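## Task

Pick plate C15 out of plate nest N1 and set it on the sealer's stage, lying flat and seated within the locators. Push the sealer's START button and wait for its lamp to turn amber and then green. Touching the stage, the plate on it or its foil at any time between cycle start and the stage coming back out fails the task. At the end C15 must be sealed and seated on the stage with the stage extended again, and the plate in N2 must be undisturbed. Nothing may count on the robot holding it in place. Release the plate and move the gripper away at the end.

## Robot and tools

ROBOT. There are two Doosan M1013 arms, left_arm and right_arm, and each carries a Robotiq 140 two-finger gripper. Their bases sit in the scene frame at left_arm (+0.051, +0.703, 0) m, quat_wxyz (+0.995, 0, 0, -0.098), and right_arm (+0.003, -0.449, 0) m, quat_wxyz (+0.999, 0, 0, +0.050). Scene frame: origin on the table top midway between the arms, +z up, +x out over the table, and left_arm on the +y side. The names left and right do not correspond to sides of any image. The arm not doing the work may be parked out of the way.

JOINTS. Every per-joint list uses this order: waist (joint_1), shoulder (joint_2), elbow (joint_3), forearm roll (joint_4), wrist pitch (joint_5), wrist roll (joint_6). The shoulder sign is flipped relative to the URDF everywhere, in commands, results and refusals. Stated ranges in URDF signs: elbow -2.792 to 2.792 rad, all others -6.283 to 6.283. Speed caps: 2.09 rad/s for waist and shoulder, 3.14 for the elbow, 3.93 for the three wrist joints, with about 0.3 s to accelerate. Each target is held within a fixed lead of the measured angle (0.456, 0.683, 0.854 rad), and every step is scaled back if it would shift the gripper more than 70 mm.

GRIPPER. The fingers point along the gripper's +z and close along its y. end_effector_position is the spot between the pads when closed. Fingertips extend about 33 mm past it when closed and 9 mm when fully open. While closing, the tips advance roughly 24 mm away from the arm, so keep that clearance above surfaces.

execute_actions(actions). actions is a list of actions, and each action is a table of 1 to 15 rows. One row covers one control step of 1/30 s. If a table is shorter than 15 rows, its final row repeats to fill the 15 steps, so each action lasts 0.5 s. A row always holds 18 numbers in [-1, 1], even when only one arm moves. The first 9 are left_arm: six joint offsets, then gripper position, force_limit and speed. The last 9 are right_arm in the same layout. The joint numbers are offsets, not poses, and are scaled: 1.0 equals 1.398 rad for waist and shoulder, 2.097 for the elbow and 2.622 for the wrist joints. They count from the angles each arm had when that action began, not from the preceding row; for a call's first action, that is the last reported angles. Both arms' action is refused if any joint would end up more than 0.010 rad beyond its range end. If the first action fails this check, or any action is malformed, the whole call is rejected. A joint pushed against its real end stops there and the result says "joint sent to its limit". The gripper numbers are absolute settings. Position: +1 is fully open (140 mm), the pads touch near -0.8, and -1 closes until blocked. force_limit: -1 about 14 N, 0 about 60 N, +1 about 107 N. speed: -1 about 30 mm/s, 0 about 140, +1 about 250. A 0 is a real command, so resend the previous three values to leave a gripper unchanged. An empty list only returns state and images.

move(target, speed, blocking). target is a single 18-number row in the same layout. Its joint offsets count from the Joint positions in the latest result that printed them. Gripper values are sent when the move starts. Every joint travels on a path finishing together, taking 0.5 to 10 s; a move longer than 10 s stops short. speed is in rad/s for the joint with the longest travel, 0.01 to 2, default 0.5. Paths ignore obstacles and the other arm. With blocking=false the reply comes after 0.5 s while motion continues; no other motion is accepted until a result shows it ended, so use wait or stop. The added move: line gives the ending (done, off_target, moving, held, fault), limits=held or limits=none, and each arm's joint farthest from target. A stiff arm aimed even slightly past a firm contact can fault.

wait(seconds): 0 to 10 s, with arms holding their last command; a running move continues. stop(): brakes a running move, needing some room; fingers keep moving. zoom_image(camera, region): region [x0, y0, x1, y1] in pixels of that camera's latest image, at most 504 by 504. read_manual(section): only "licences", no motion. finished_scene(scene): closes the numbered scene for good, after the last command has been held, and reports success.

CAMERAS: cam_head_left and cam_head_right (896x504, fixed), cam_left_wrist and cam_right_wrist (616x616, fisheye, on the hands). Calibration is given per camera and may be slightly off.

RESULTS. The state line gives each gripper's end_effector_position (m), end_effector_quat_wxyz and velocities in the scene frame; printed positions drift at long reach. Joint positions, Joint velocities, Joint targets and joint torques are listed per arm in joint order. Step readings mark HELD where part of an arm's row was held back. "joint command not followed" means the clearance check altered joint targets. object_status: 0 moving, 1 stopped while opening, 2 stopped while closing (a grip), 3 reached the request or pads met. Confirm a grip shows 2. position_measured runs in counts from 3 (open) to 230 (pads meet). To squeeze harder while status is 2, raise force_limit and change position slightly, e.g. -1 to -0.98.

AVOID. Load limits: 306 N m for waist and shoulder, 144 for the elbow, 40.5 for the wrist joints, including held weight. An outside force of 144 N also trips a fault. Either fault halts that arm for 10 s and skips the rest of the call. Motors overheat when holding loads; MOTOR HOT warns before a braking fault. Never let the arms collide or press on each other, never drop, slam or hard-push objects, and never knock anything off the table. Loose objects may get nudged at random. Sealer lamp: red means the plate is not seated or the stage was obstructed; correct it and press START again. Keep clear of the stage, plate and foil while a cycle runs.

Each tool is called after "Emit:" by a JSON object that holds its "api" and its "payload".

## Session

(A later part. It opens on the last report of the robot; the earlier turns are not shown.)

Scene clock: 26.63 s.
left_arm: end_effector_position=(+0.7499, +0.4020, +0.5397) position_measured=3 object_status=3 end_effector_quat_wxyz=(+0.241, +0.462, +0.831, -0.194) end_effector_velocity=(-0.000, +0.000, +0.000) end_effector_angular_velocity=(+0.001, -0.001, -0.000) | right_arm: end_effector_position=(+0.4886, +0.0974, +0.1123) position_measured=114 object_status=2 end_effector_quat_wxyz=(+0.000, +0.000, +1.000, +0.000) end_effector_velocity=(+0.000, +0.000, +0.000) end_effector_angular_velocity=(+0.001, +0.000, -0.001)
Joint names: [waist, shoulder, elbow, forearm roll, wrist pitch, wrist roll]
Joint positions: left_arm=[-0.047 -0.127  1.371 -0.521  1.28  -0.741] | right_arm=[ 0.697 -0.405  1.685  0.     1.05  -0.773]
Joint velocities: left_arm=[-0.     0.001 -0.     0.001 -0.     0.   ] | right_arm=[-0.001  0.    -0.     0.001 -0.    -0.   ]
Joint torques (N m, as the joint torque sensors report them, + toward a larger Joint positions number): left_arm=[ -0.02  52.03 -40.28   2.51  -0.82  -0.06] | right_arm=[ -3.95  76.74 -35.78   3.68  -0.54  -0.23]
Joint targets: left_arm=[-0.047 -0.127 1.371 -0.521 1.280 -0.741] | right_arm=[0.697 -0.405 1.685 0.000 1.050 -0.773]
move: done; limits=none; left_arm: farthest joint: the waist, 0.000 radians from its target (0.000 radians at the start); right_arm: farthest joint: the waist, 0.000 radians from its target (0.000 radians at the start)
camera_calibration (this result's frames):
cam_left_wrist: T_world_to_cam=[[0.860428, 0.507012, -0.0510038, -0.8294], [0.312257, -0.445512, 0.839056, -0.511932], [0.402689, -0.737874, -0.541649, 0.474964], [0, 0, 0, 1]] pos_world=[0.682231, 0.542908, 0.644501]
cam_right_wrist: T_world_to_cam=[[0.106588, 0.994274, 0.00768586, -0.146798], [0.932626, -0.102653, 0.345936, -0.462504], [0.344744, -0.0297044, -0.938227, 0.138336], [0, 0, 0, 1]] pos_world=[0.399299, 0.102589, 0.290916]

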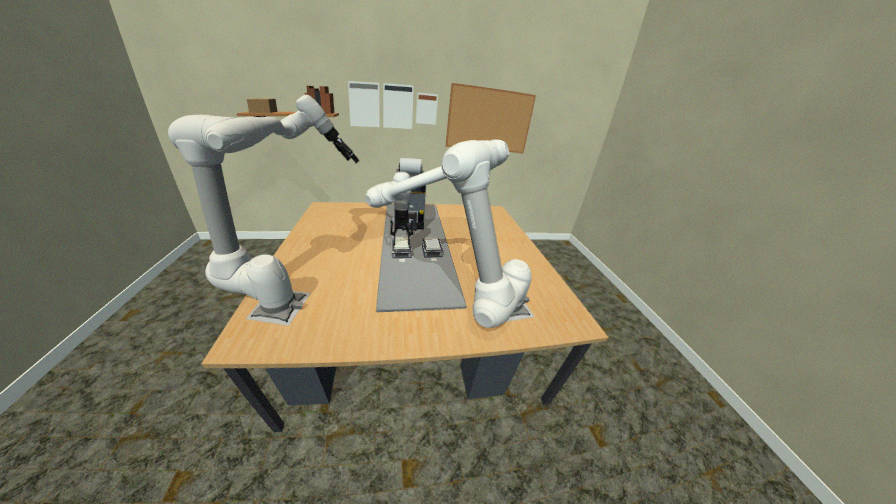

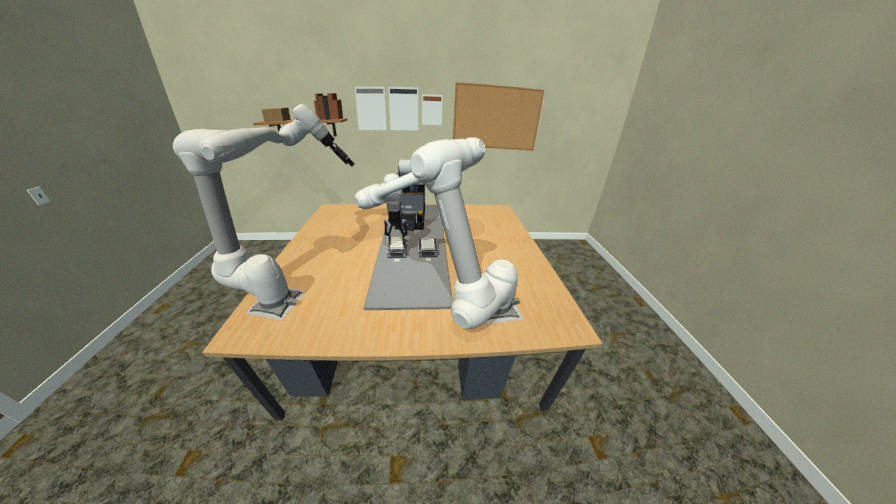

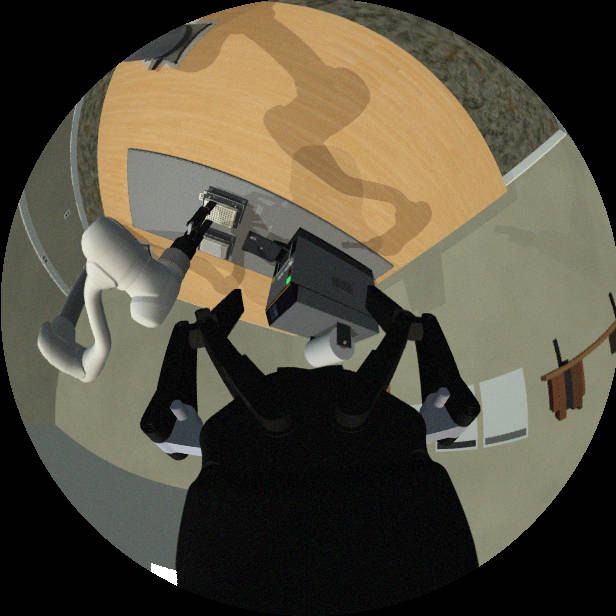

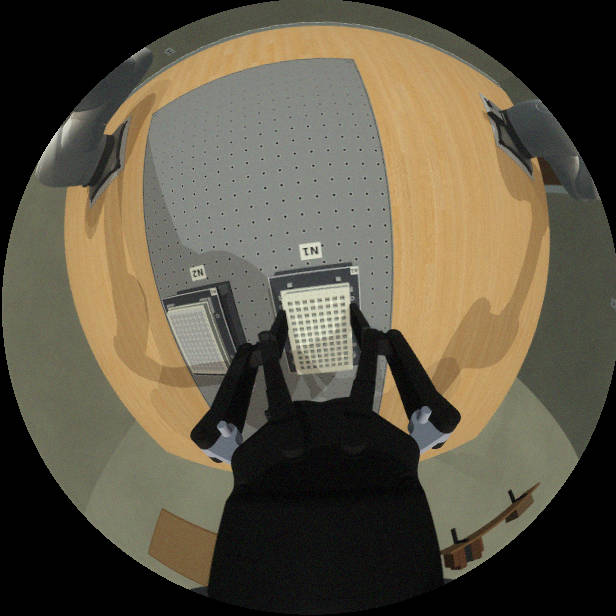

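Emit:
{"api": "move", "payload": {"target": [0,0,0,0,0,0,1,0,0,0,0.043,-0.0412,0,0.0565,0,-1,-0.3,-0.6], "speed": 0.25}}

Emit:
{"api": "move", "payload": {"target": [0,0,0,0,0,0,1,0,0,-0.1354,-0.089,-0.0871,0,0.0222,-0.0721,-1,-0.3,-0.6], "speed": 0.25}}

Emit:
{"api": "zoom_image", "payload": {"camera": "cam_right_wrist", "region": [180,220,480,480]}}

Emit:
{"api": "zoom_image", "payload": {"camera": "cam_left_wrist", "region": [180,170,340,330]}}

Scene clock: 29.37 s.
left_arm: end_effector_position=(+0.7499, +0.4020, +0.5397) position_measured=3 object_status=3 end_effector_quat_wxyz=(+0.241, +0.462, +0.831, -0.194) end_effector_velocity=(-0.000, +0.000, +0.000) end_effector_angular_velocity=(+0.000, +0.001, -0.000) | right_arm: end_effector_position=(+0.4887, +0.0975, +0.1997) position_measured=114 object_status=2 end_effector_quat_wxyz=(-0.000, +0.000, +1.000, -0.000) end_effector_velocity=(+0.001, -0.000, +0.000) end_effector_angular_velocity=(+0.001, -0.001, -0.000)
Joint names: [waist, shoulder, elbow, forearm roll, wrist pitch, wrist roll]
Joint positions: left_arm=[-0.047 -0.127  1.371 -0.521  1.28  -0.741] | right_arm=[ 0.697 -0.345  1.599  0.     1.198 -0.773]
Joint velocities: left_arm=[-0.     0.     0.    -0.     0.001 -0.   ] | right_arm=[-0.001  0.    -0.001  0.    -0.    -0.001]
Joint torques (N m, as the joint torque sensors report them, + toward a larger Joint positions number): left_arm=[ -1.16  53.06 -40.56   2.6   -0.82  -0.23] | right_arm=[ -3.49  73.56 -38.57   3.8   -0.44  -0.25]
Joint targets: left_arm=[-0.047 -0.127 1.371 -0.521 1.280 -0.741] | right_arm=[0.697 -0.345 1.599 0.000 1.198 -0.773]
move: done; limits=none; left_arm: farthest joint: the waist, 0.000 radians from its target (0.000 radians at the start); right_arm: farthest joint: the waist, 0.000 radians from its target (0.000 radians at the start)
camera_calibration (this result's frames):
cam_left_wrist: T_world_to_cam=[[0.860428, 0.507012, -0.0510037, -0.8294], [0.312257, -0.445512, 0.839056, -0.511932], [0.402689, -0.737874, -0.541649, 0.474964], [0, 0, 0, 1]] pos_world=[0.682231, 0.542908, 0.644501]
cam_right_wrist: T_world_to_cam=[[0.106597, 0.994282, 0.00640336, -0.147293], [0.933027, -0.102251, 0.344972, -0.492841], [0.343654, -0.0307984, -0.938591, 0.221065], [0, 0, 0, 1]] pos_world=[0.399566, 0.102866, 0.378449]

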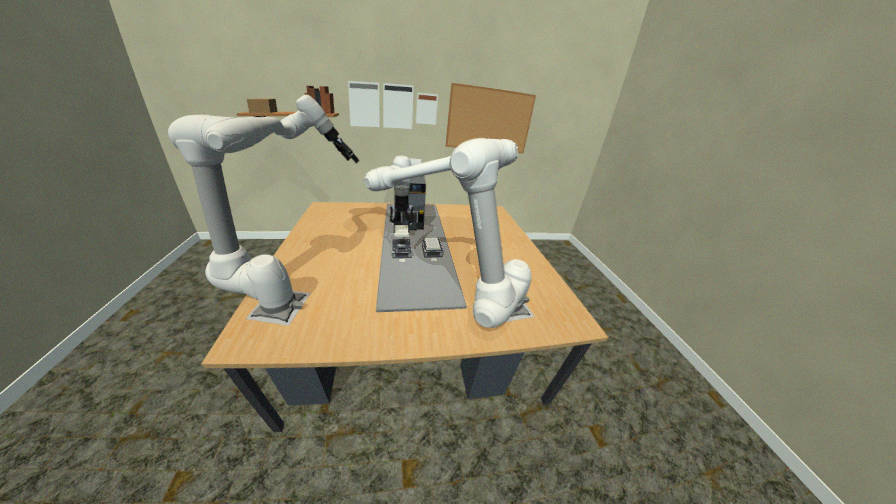

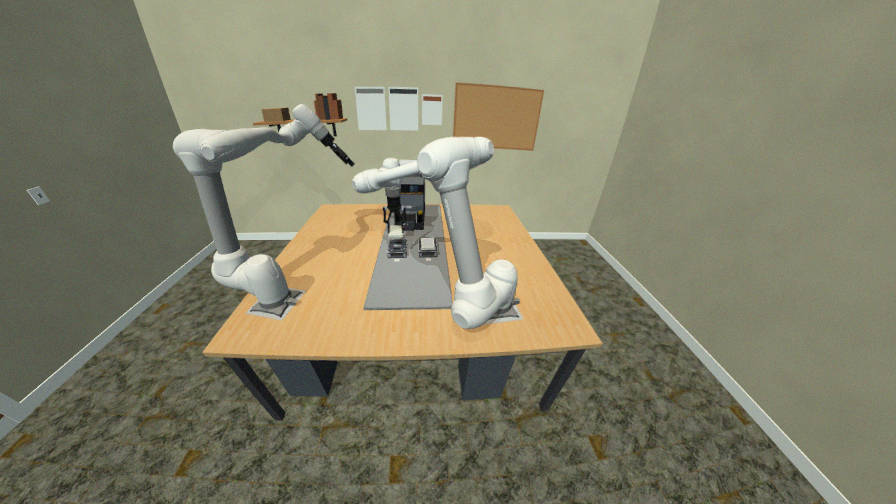

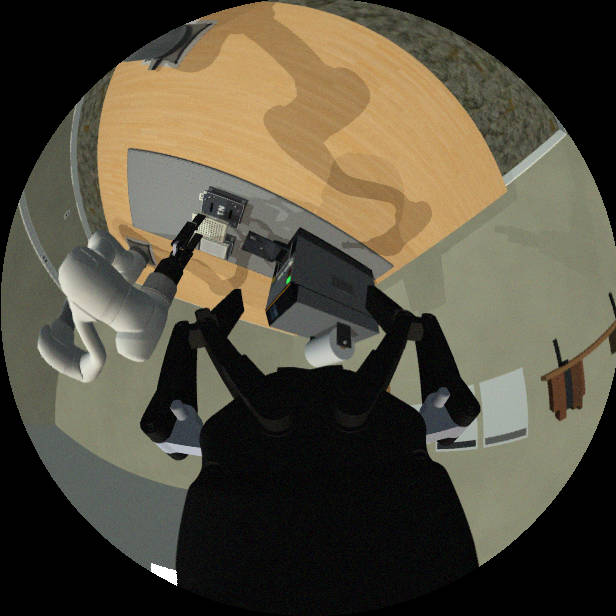

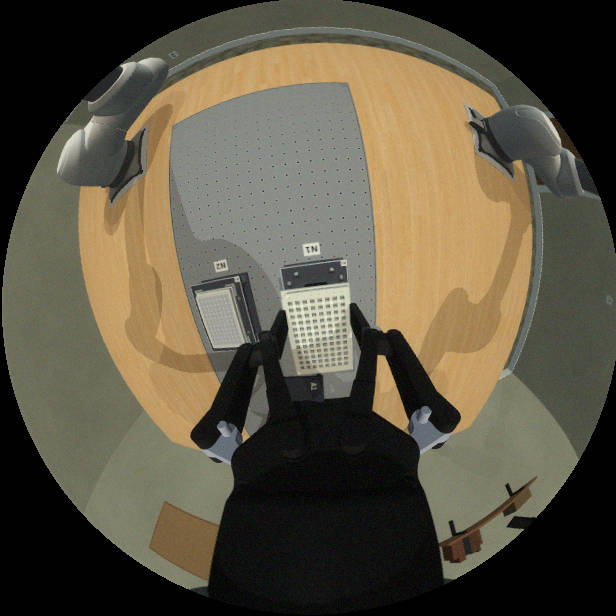

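Scene clock: 30.47 s.
left_arm: end_effector_position=(+0.7499, +0.4020, +0.5397) position_measured=3 object_status=3 end_effector_quat_wxyz=(+0.241, +0.462, +0.831, -0.194) end_effector_velocity=(+0.000, +0.000, -0.000) end_effector_angular_velocity=(+0.001, -0.000, +0.001) | right_arm: end_effector_position=(+0.6499, +0.0432, +0.1998) position_measured=114 object_status=2 end_effector_quat_wxyz=(-0.000, +0.000, +1.000, -0.000) end_effector_velocity=(-0.000, +0.001, +0.000) end_effector_angular_velocity=(+0.001, -0.000, +0.001)
Joint names: [waist, shoulder, elbow, forearm roll, wrist pitch, wrist roll]
Joint positions: left_arm=[-0.047 -0.127  1.371 -0.521  1.28  -0.741] | right_arm=[ 0.508 -0.469  1.416  0.     1.256 -0.962]
Joint velocities: left_arm=[-0.     0.    -0.     0.001 -0.    -0.001] | right_arm=[ 0.001  0.    -0.001  0.     0.    -0.001]
Joint torques (N m, as the joint torque sensors report them, + toward a larger Joint positions number): left_arm=[ -0.6   52.41 -40.39   2.64  -0.61   0.  ] | right_arm=[ -3.39  85.52 -39.33   4.02  -0.35  -0.28]
Joint targets: left_arm=[-0.047 -0.127 1.371 -0.521 1.280 -0.741] | right_arm=[0.508 -0.470 1.416 0.000 1.256 -0.962]
move: done; limits=none; left_arm: farthest joint: the waist, 0.000 radians from its target (0.000 radians at the start); right_arm: farthest joint: the waist, 0.000 radians from its target (0.190 radians at the start)
camera_calibration (this result's frames):
cam_left_wrist: T_world_to_cam=[[0.860428, 0.507012, -0.0510037, -0.8294], [0.312257, -0.445512, 0.839056, -0.511932], [0.402689, -0.737874, -0.541649, 0.474964], [0, 0, 0, 1]] pos_world=[0.682231, 0.542908, 0.644501]
cam_right_wrist: T_world_to_cam=[[0.106806, 0.994259, 0.00647023, -0.110595], [0.933006, -0.102471, 0.344962, -0.648849], [0.343645, -0.0308075, -0.938594, 0.164093], [0, 0, 0, 1]] pos_world=[0.560803, 0.0485267, 0.378561]

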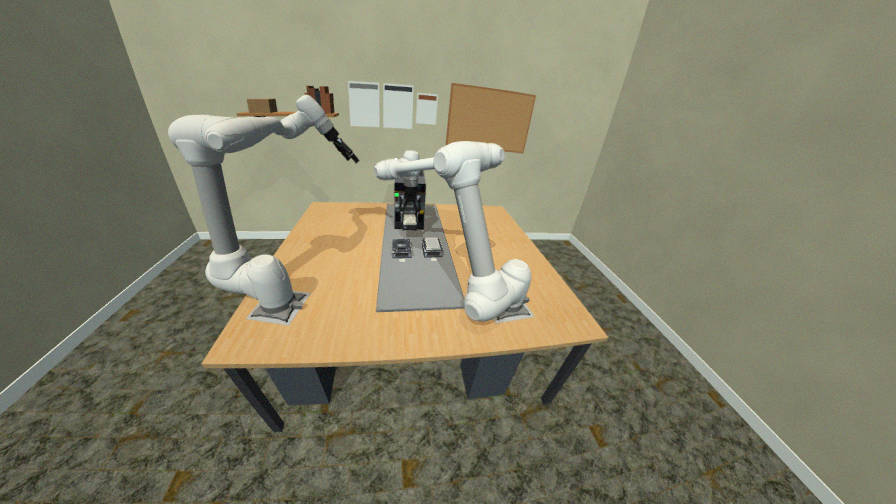

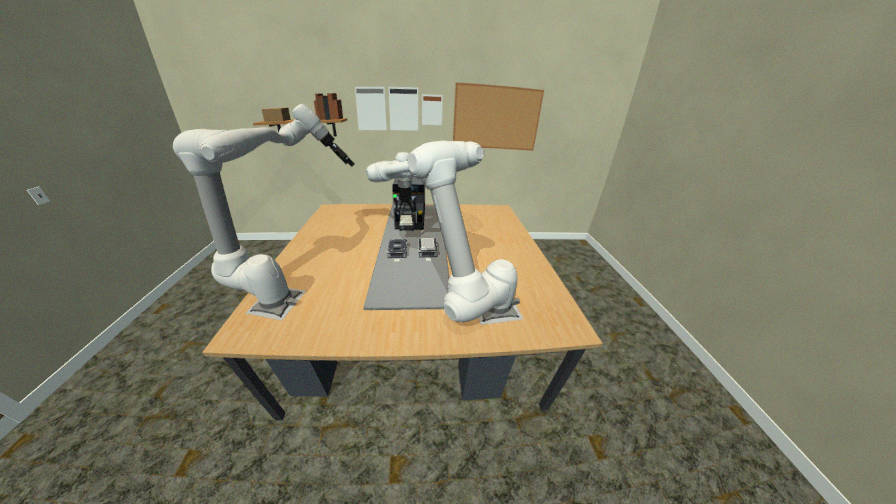

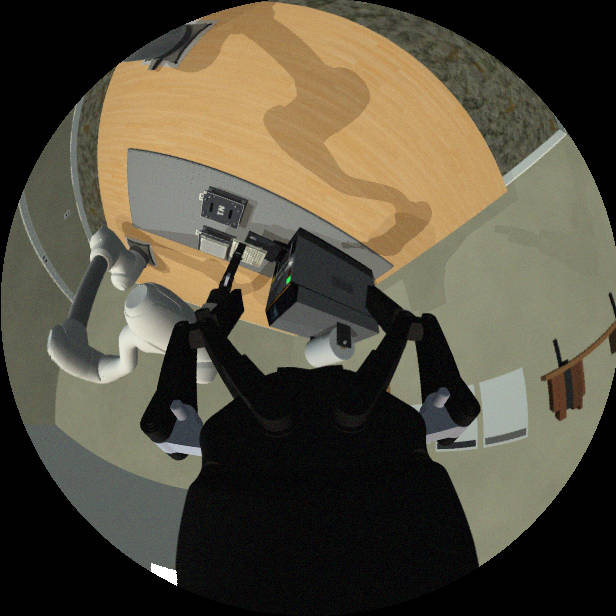

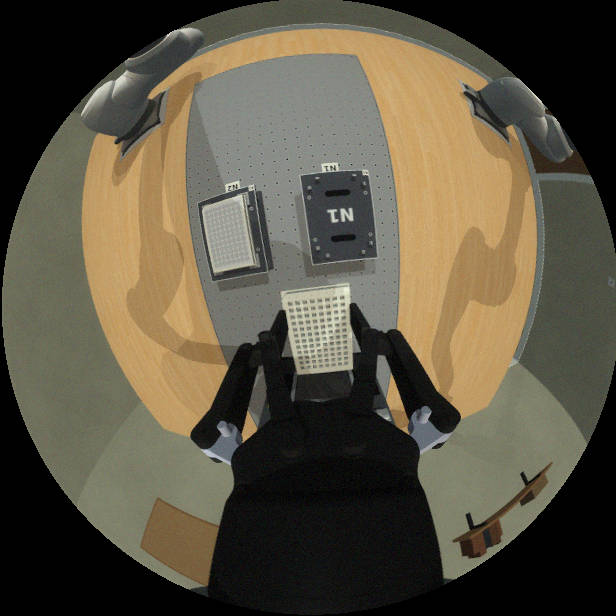

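Region (180, 220, 480, 480) of cam_right_wrist's 616x616 image, scaled by 1.680, with more detail than that image has; it fills the top 437 rows of this view, and the rest is white.

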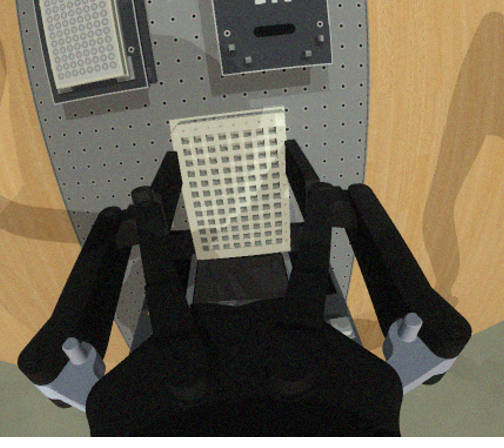

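Region (180, 170, 340, 330) of cam_left_wrist's 616x616 image, scaled by 3.150, with more detail than that image has.

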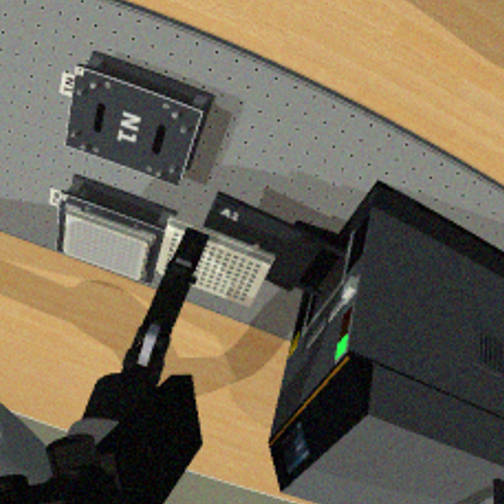

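Emit:
{"api": "move", "payload": {"target": [0,0,0,0,0,0,1,0,0,-0.0147,-0.040,-0.0191,0,-0.0061,-0.0079,-1,-0.3,-0.6], "speed": 0.12}}

Emit:
{"api": "zoom_image", "payload": {"camera": "cam_left_wrist", "region": [210,210,310,310]}}

Emit:
{"api": "zoom_image", "payload": {"camera": "cam_head_left", "region": [380,170,440,240]}}

Emit:
{"api": "zoom_image", "payload": {"camera": "cam_right_wrist", "region": [220,250,420,430]}}

Scene clock: 32.83 s.
left_arm: end_effector_position=(+0.7499, +0.4020, +0.5397) position_measured=3 object_status=3 end_effector_quat_wxyz=(+0.241, +0.462, +0.831, -0.194) end_effector_velocity=(-0.000, +0.000, -0.000) end_effector_angular_velocity=(+0.002, -0.000, -0.003) | right_arm: end_effector_position=(+0.6830, +0.0451, +0.1749) position_measured=114 object_status=2 end_effector_quat_wxyz=(-0.000, +0.000, +1.000, -0.000) end_effector_velocity=(+0.000, -0.001, +0.000) end_effector_angular_velocity=(+0.000, +0.000, -0.001)
Joint names: [waist, shoulder, elbow, forearm roll, wrist pitch, wrist roll]
Joint positions: left_arm=[-0.047 -0.127  1.371 -0.521  1.28  -0.741] | right_arm=[ 0.488 -0.525  1.376  0.     1.24  -0.983]
Joint velocities: left_arm=[ 0.    -0.     0.     0.001  0.001  0.003] | right_arm=[-0.001  0.     0.     0.    -0.    -0.   ]
Joint torques (N m, as the joint torque sensors report them, + toward a larger Joint positions number): left_arm=[  0.31  51.98 -40.51   2.62  -0.7   -0.24] | right_arm=[ -2.17  90.38 -39.04   4.01  -0.43  -0.26]
Joint targets: left_arm=[-0.047 -0.127 1.371 -0.521 1.280 -0.741] | right_arm=[0.488 -0.525 1.376 0.000 1.240 -0.983]
move: done; limits=none; left_arm: farthest joint: the waist, 0.000 radians from its target (0.000 radians at the start); right_arm: farthest joint: the waist, 0.000 radians from its target (0.021 radians at the start)
camera_calibration (this result's frames):
cam_left_wrist: T_world_to_cam=[[0.860428, 0.507012, -0.0510036, -0.8294], [0.312257, -0.445512, 0.839056, -0.511932], [0.402689, -0.737874, -0.541649, 0.474964], [0, 0, 0, 1]] pos_world=[0.682231, 0.542908, 0.644501]
cam_right_wrist: T_world_to_cam=[[0.106631, 0.994277, 0.00657264, -0.115818], [0.932981, -0.102339, 0.34507, -0.67086], [0.343768, -0.0306632, -0.938554, 0.129317], [0, 0, 0, 1]] pos_world=[0.593795, 0.0504657, 0.353626]

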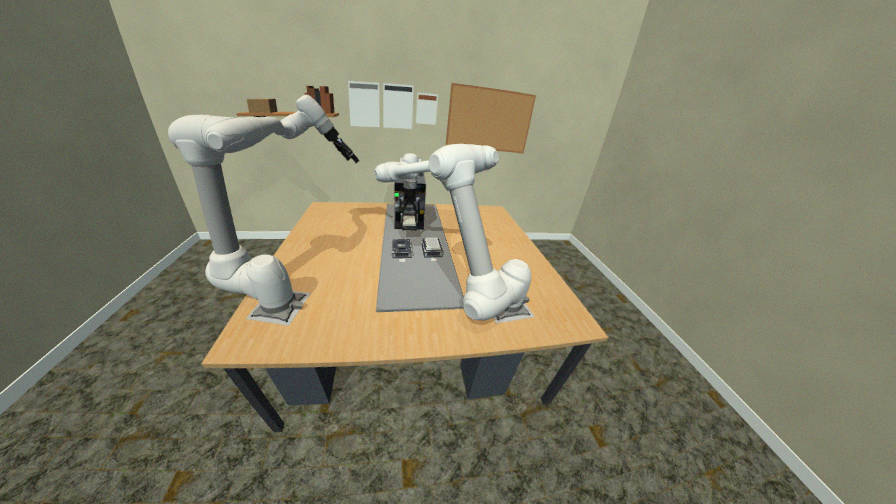

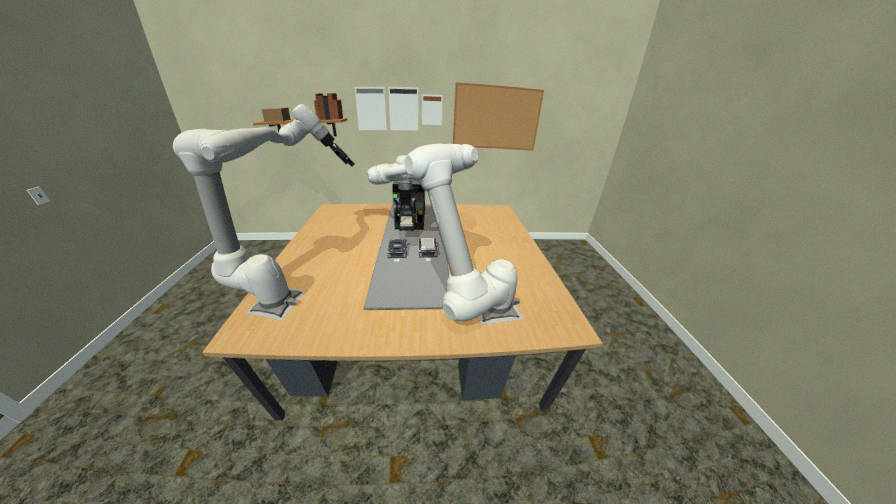

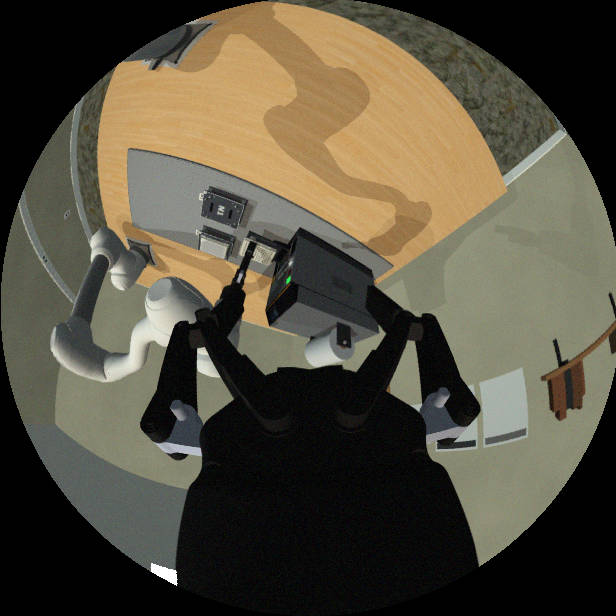

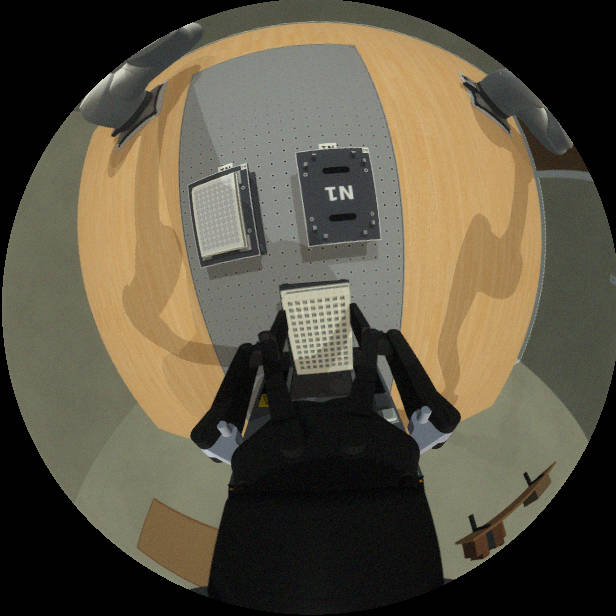

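Region (210, 210, 310, 310) of cam_left_wrist's 616x616 image, scaled by 5.040, with more detail than that image has.

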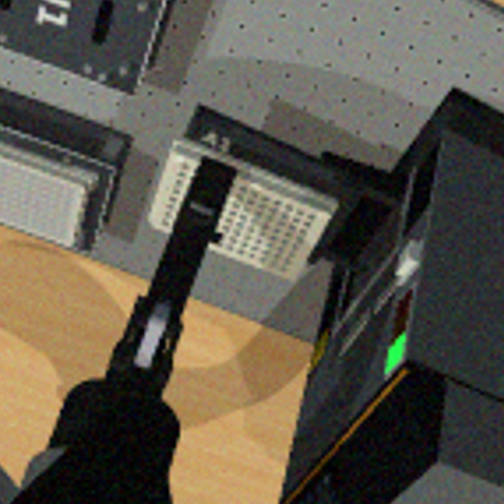

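Region (380, 170, 440, 240) of cam_head_left's 896x504 image, scaled by 7.200, with more detail than that image has; it fills the left 432 columns of this view, and the rest is white.

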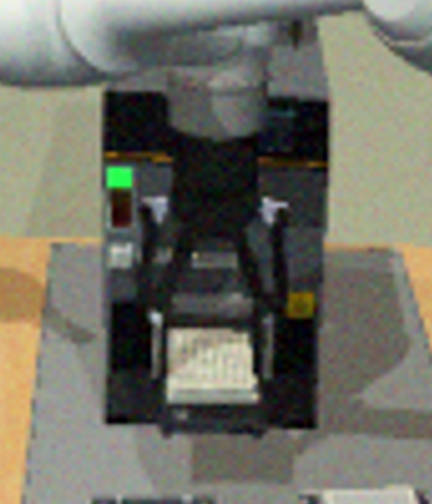

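Region (220, 250, 420, 430) of cam_right_wrist's 616x616 image, scaled by 2.520, with more detail than that image has; it fills the top 454 rows of this view, and the rest is white.

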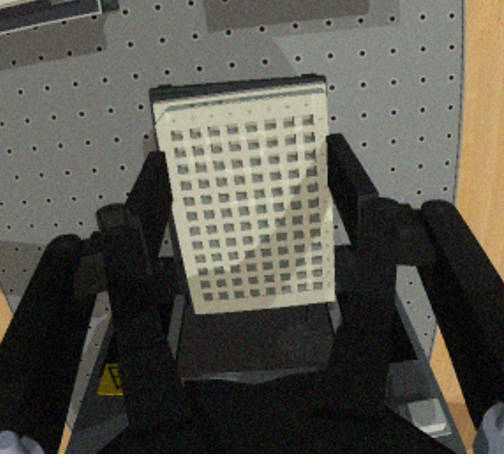

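Emit:
{"api": "move", "payload": {"target": [0,0,0,0,0,0,1,0,0,0,-0.0069,0.009,0,-0.0108,0,-1,-0.3,-0.6], "speed": 0.04}}

Emit:
{"api": "zoom_image", "payload": {"camera": "cam_right_wrist", "region": [220,250,420,430]}}

Emit:
{"api": "zoom_image", "payload": {"camera": "cam_left_wrist", "region": [230,215,300,285]}}

Scene clock: 34.93 s.
left_arm: end_effector_position=(+0.7499, +0.4020, +0.5397) position_measured=3 object_status=3 end_effector_quat_wxyz=(+0.241, +0.462, +0.831, -0.194) end_effector_velocity=(-0.000, +0.000, +0.000) end_effector_angular_velocity=(+0.000, +0.000, +0.001) | right_arm: end_effector_position=(+0.6827, +0.0450, +0.1569) position_measured=114 object_status=2 end_effector_quat_wxyz=(-0.000, +0.000, +1.000, -0.000) end_effector_velocity=(-0.001, +0.001, -0.000) end_effector_angular_velocity=(+0.000, +0.000, +0.001)
Joint names: [waist, shoulder, elbow, forearm roll, wrist pitch, wrist roll]
Joint positions: left_arm=[-0.047 -0.127  1.371 -0.521  1.28  -0.741] | right_arm=[ 0.488 -0.535  1.395  0.     1.212 -0.983]
Joint velocities: left_arm=[ 0.     0.    -0.     0.    -0.    -0.002] | right_arm=[ 0.001  0.     0.     0.    -0.    -0.   ]
Joint torques (N m, as the joint torque sensors report them, + toward a larger Joint positions number): left_arm=[ -1.    52.87 -40.2    2.49  -0.69  -0.09] | right_arm=[ -3.31  90.64 -38.54   3.86  -0.4   -0.27]
Joint targets: left_arm=[-0.047 -0.127 1.371 -0.521 1.280 -0.741] | right_arm=[0.488 -0.535 1.395 0.000 1.212 -0.983]
move: done; limits=none; left_arm: farthest joint: the waist, 0.000 radians from its target (0.000 radians at the start); right_arm: farthest joint: the waist, 0.000 radians from its target (0.000 radians at the start)
camera_calibration (this result's frames):
cam_left_wrist: T_world_to_cam=[[0.860428, 0.507012, -0.0510039, -0.8294], [0.312257, -0.445512, 0.839056, -0.511932], [0.402689, -0.737874, -0.541649, 0.474964], [0, 0, 0, 1]] pos_world=[0.682231, 0.542908, 0.644501]
cam_right_wrist: T_world_to_cam=[[0.106653, 0.994275, 0.00644437, -0.115492], [0.933036, -0.102319, 0.344927, -0.664458], [0.343612, -0.0307745, -0.938607, 0.112598], [0, 0, 0, 1]] pos_world=[0.59359, 0.0503094, 0.335619]

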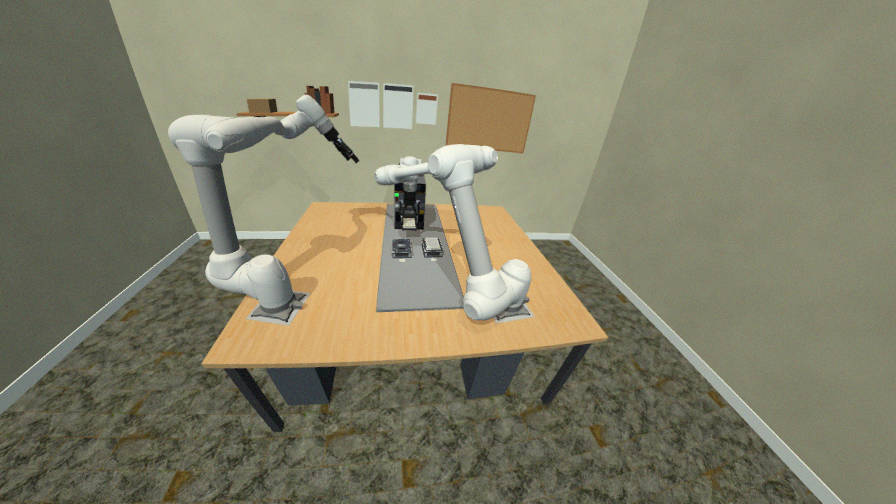

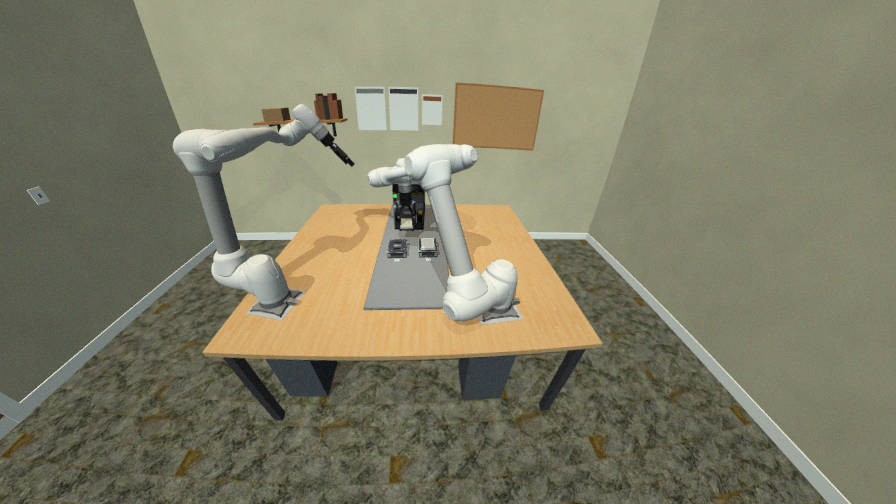

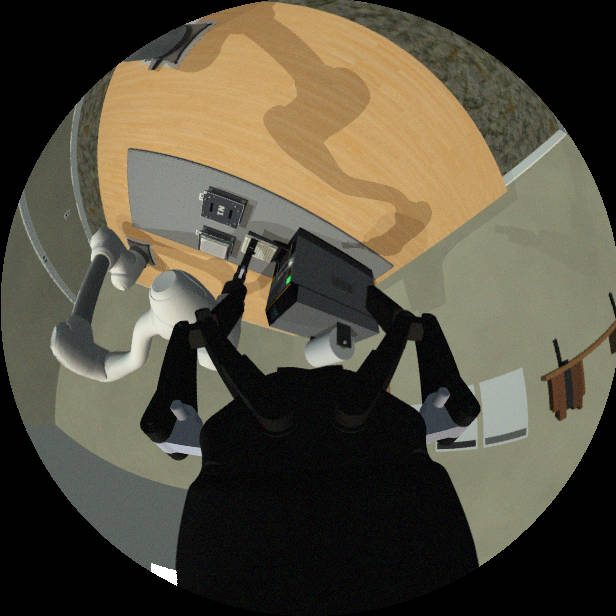

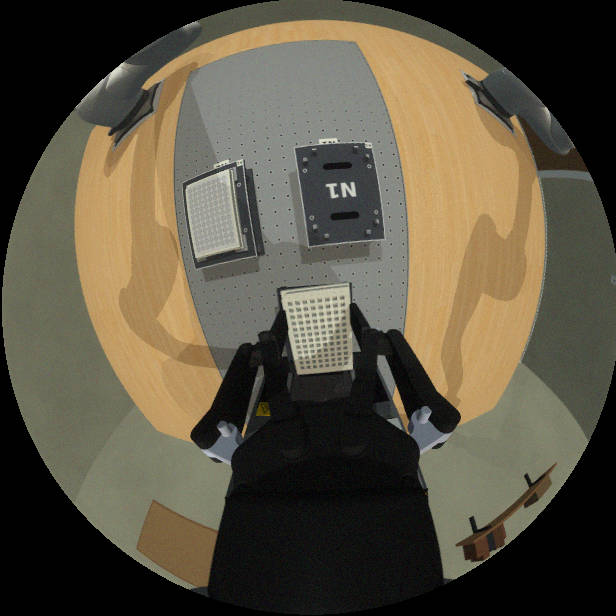

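Region (220, 250, 420, 430) of cam_right_wrist's 616x616 image, scaled by 2.520, with more detail than that image has; it fills the top 454 rows of this view, and the rest is white.

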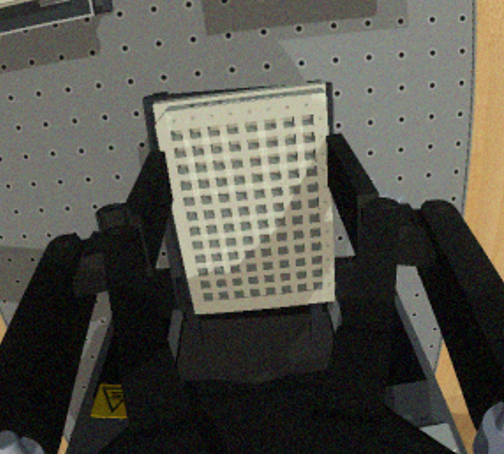

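Region (230, 215, 300, 285) of cam_left_wrist's 616x616 image, scaled by 7.200, with more detail than that image has.

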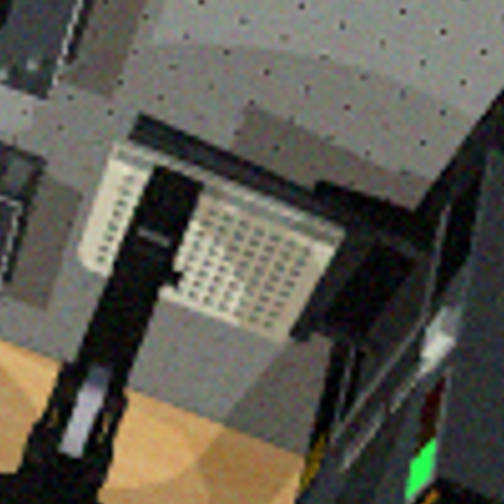

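Emit:
{"api": "execute_actions", "payload": {"actions": []}}

Scene clock: 36.30 s.
left_arm: end_effector_position=(+0.7499, +0.4020, +0.5397) position_measured=3 object_status=3 end_effector_quat_wxyz=(+0.241, +0.462, +0.831, -0.194) end_effector_velocity=(-0.000, +0.000, +0.000) end_effector_angular_velocity=(-0.000, +0.000, +0.001) | right_arm: end_effector_position=(+0.6827, +0.0450, +0.1569) position_measured=114 object_status=2 end_effector_quat_wxyz=(-0.000, +0.000, +1.000, -0.000) end_effector_velocity=(+0.001, -0.000, +0.000) end_effector_angular_velocity=(+0.000, -0.001, -0.000)
Joint names: [waist, shoulder, elbow, forearm roll, wrist pitch, wrist roll]
Joint positions: left_arm=[-0.047 -0.127  1.371 -0.521  1.28  -0.741] | right_arm=[ 0.488 -0.535  1.395  0.     1.212 -0.983]
Joint velocities: left_arm=[ 0.     0.     0.     0.    -0.    -0.001] | right_arm=[-0.001  0.    -0.    -0.    -0.    -0.   ]
Joint torques (N m, as the joint torque sensors report them, + toward a larger Joint positions number): left_arm=[  0.47  52.62 -40.51   2.69  -0.63  -0.25] | right_arm=[ -3.17  90.33 -38.33   4.    -0.41  -0.27]
Joint targets: left_arm=[-0.047 -0.127 1.371 -0.521 1.280 -0.741] | right_arm=[0.488 -0.535 1.395 0.000 1.212 -0.983]
camera_calibration (this result's frames):
cam_left_wrist: T_world_to_cam=[[0.860428, 0.507012, -0.0510039, -0.8294], [0.312257, -0.445511, 0.839056, -0.511932], [0.402689, -0.737874, -0.541649, 0.474964], [0, 0, 0, 1]] pos_world=[0.682231, 0.542908, 0.644501]
cam_right_wrist: T_world_to_cam=[[0.106653, 0.994275, 0.00643877, -0.115488], [0.933039, -0.102318, 0.34492, -0.664452], [0.343605, -0.0307792, -0.93861, 0.112599], [0, 0, 0, 1]] pos_world=[0.593587, 0.0503073, 0.335613]

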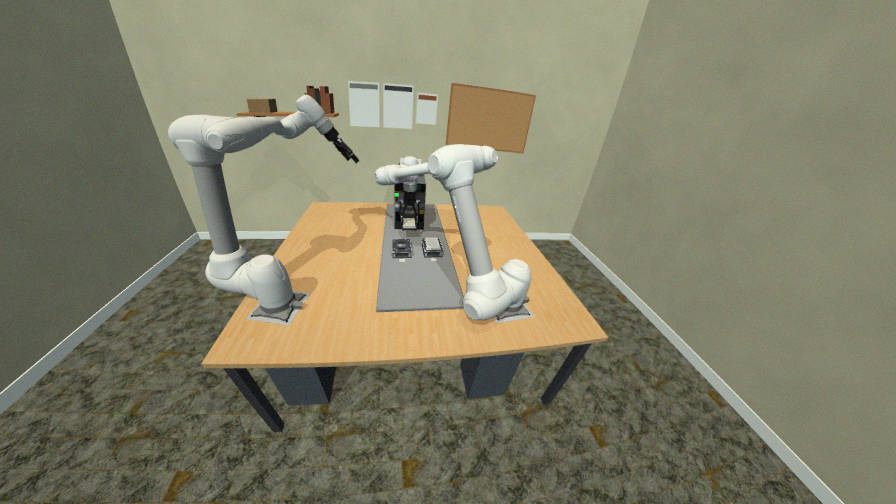

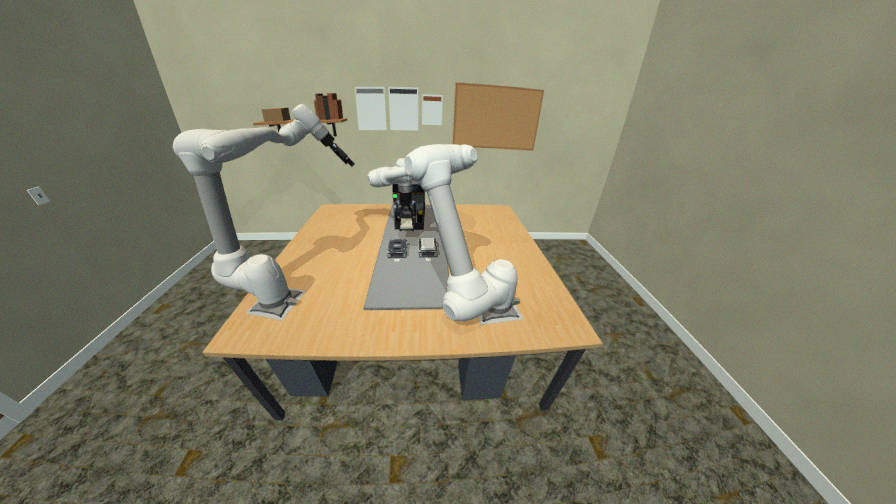

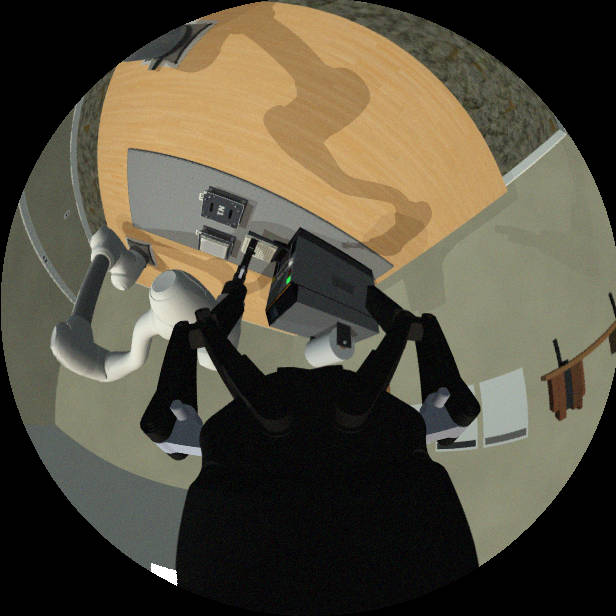

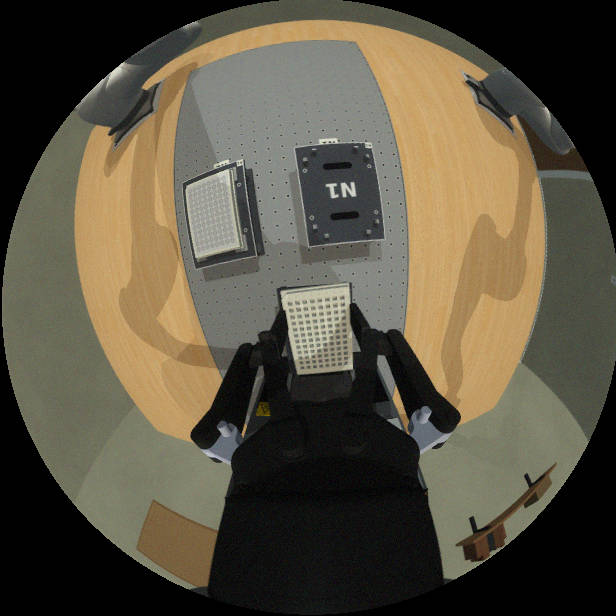

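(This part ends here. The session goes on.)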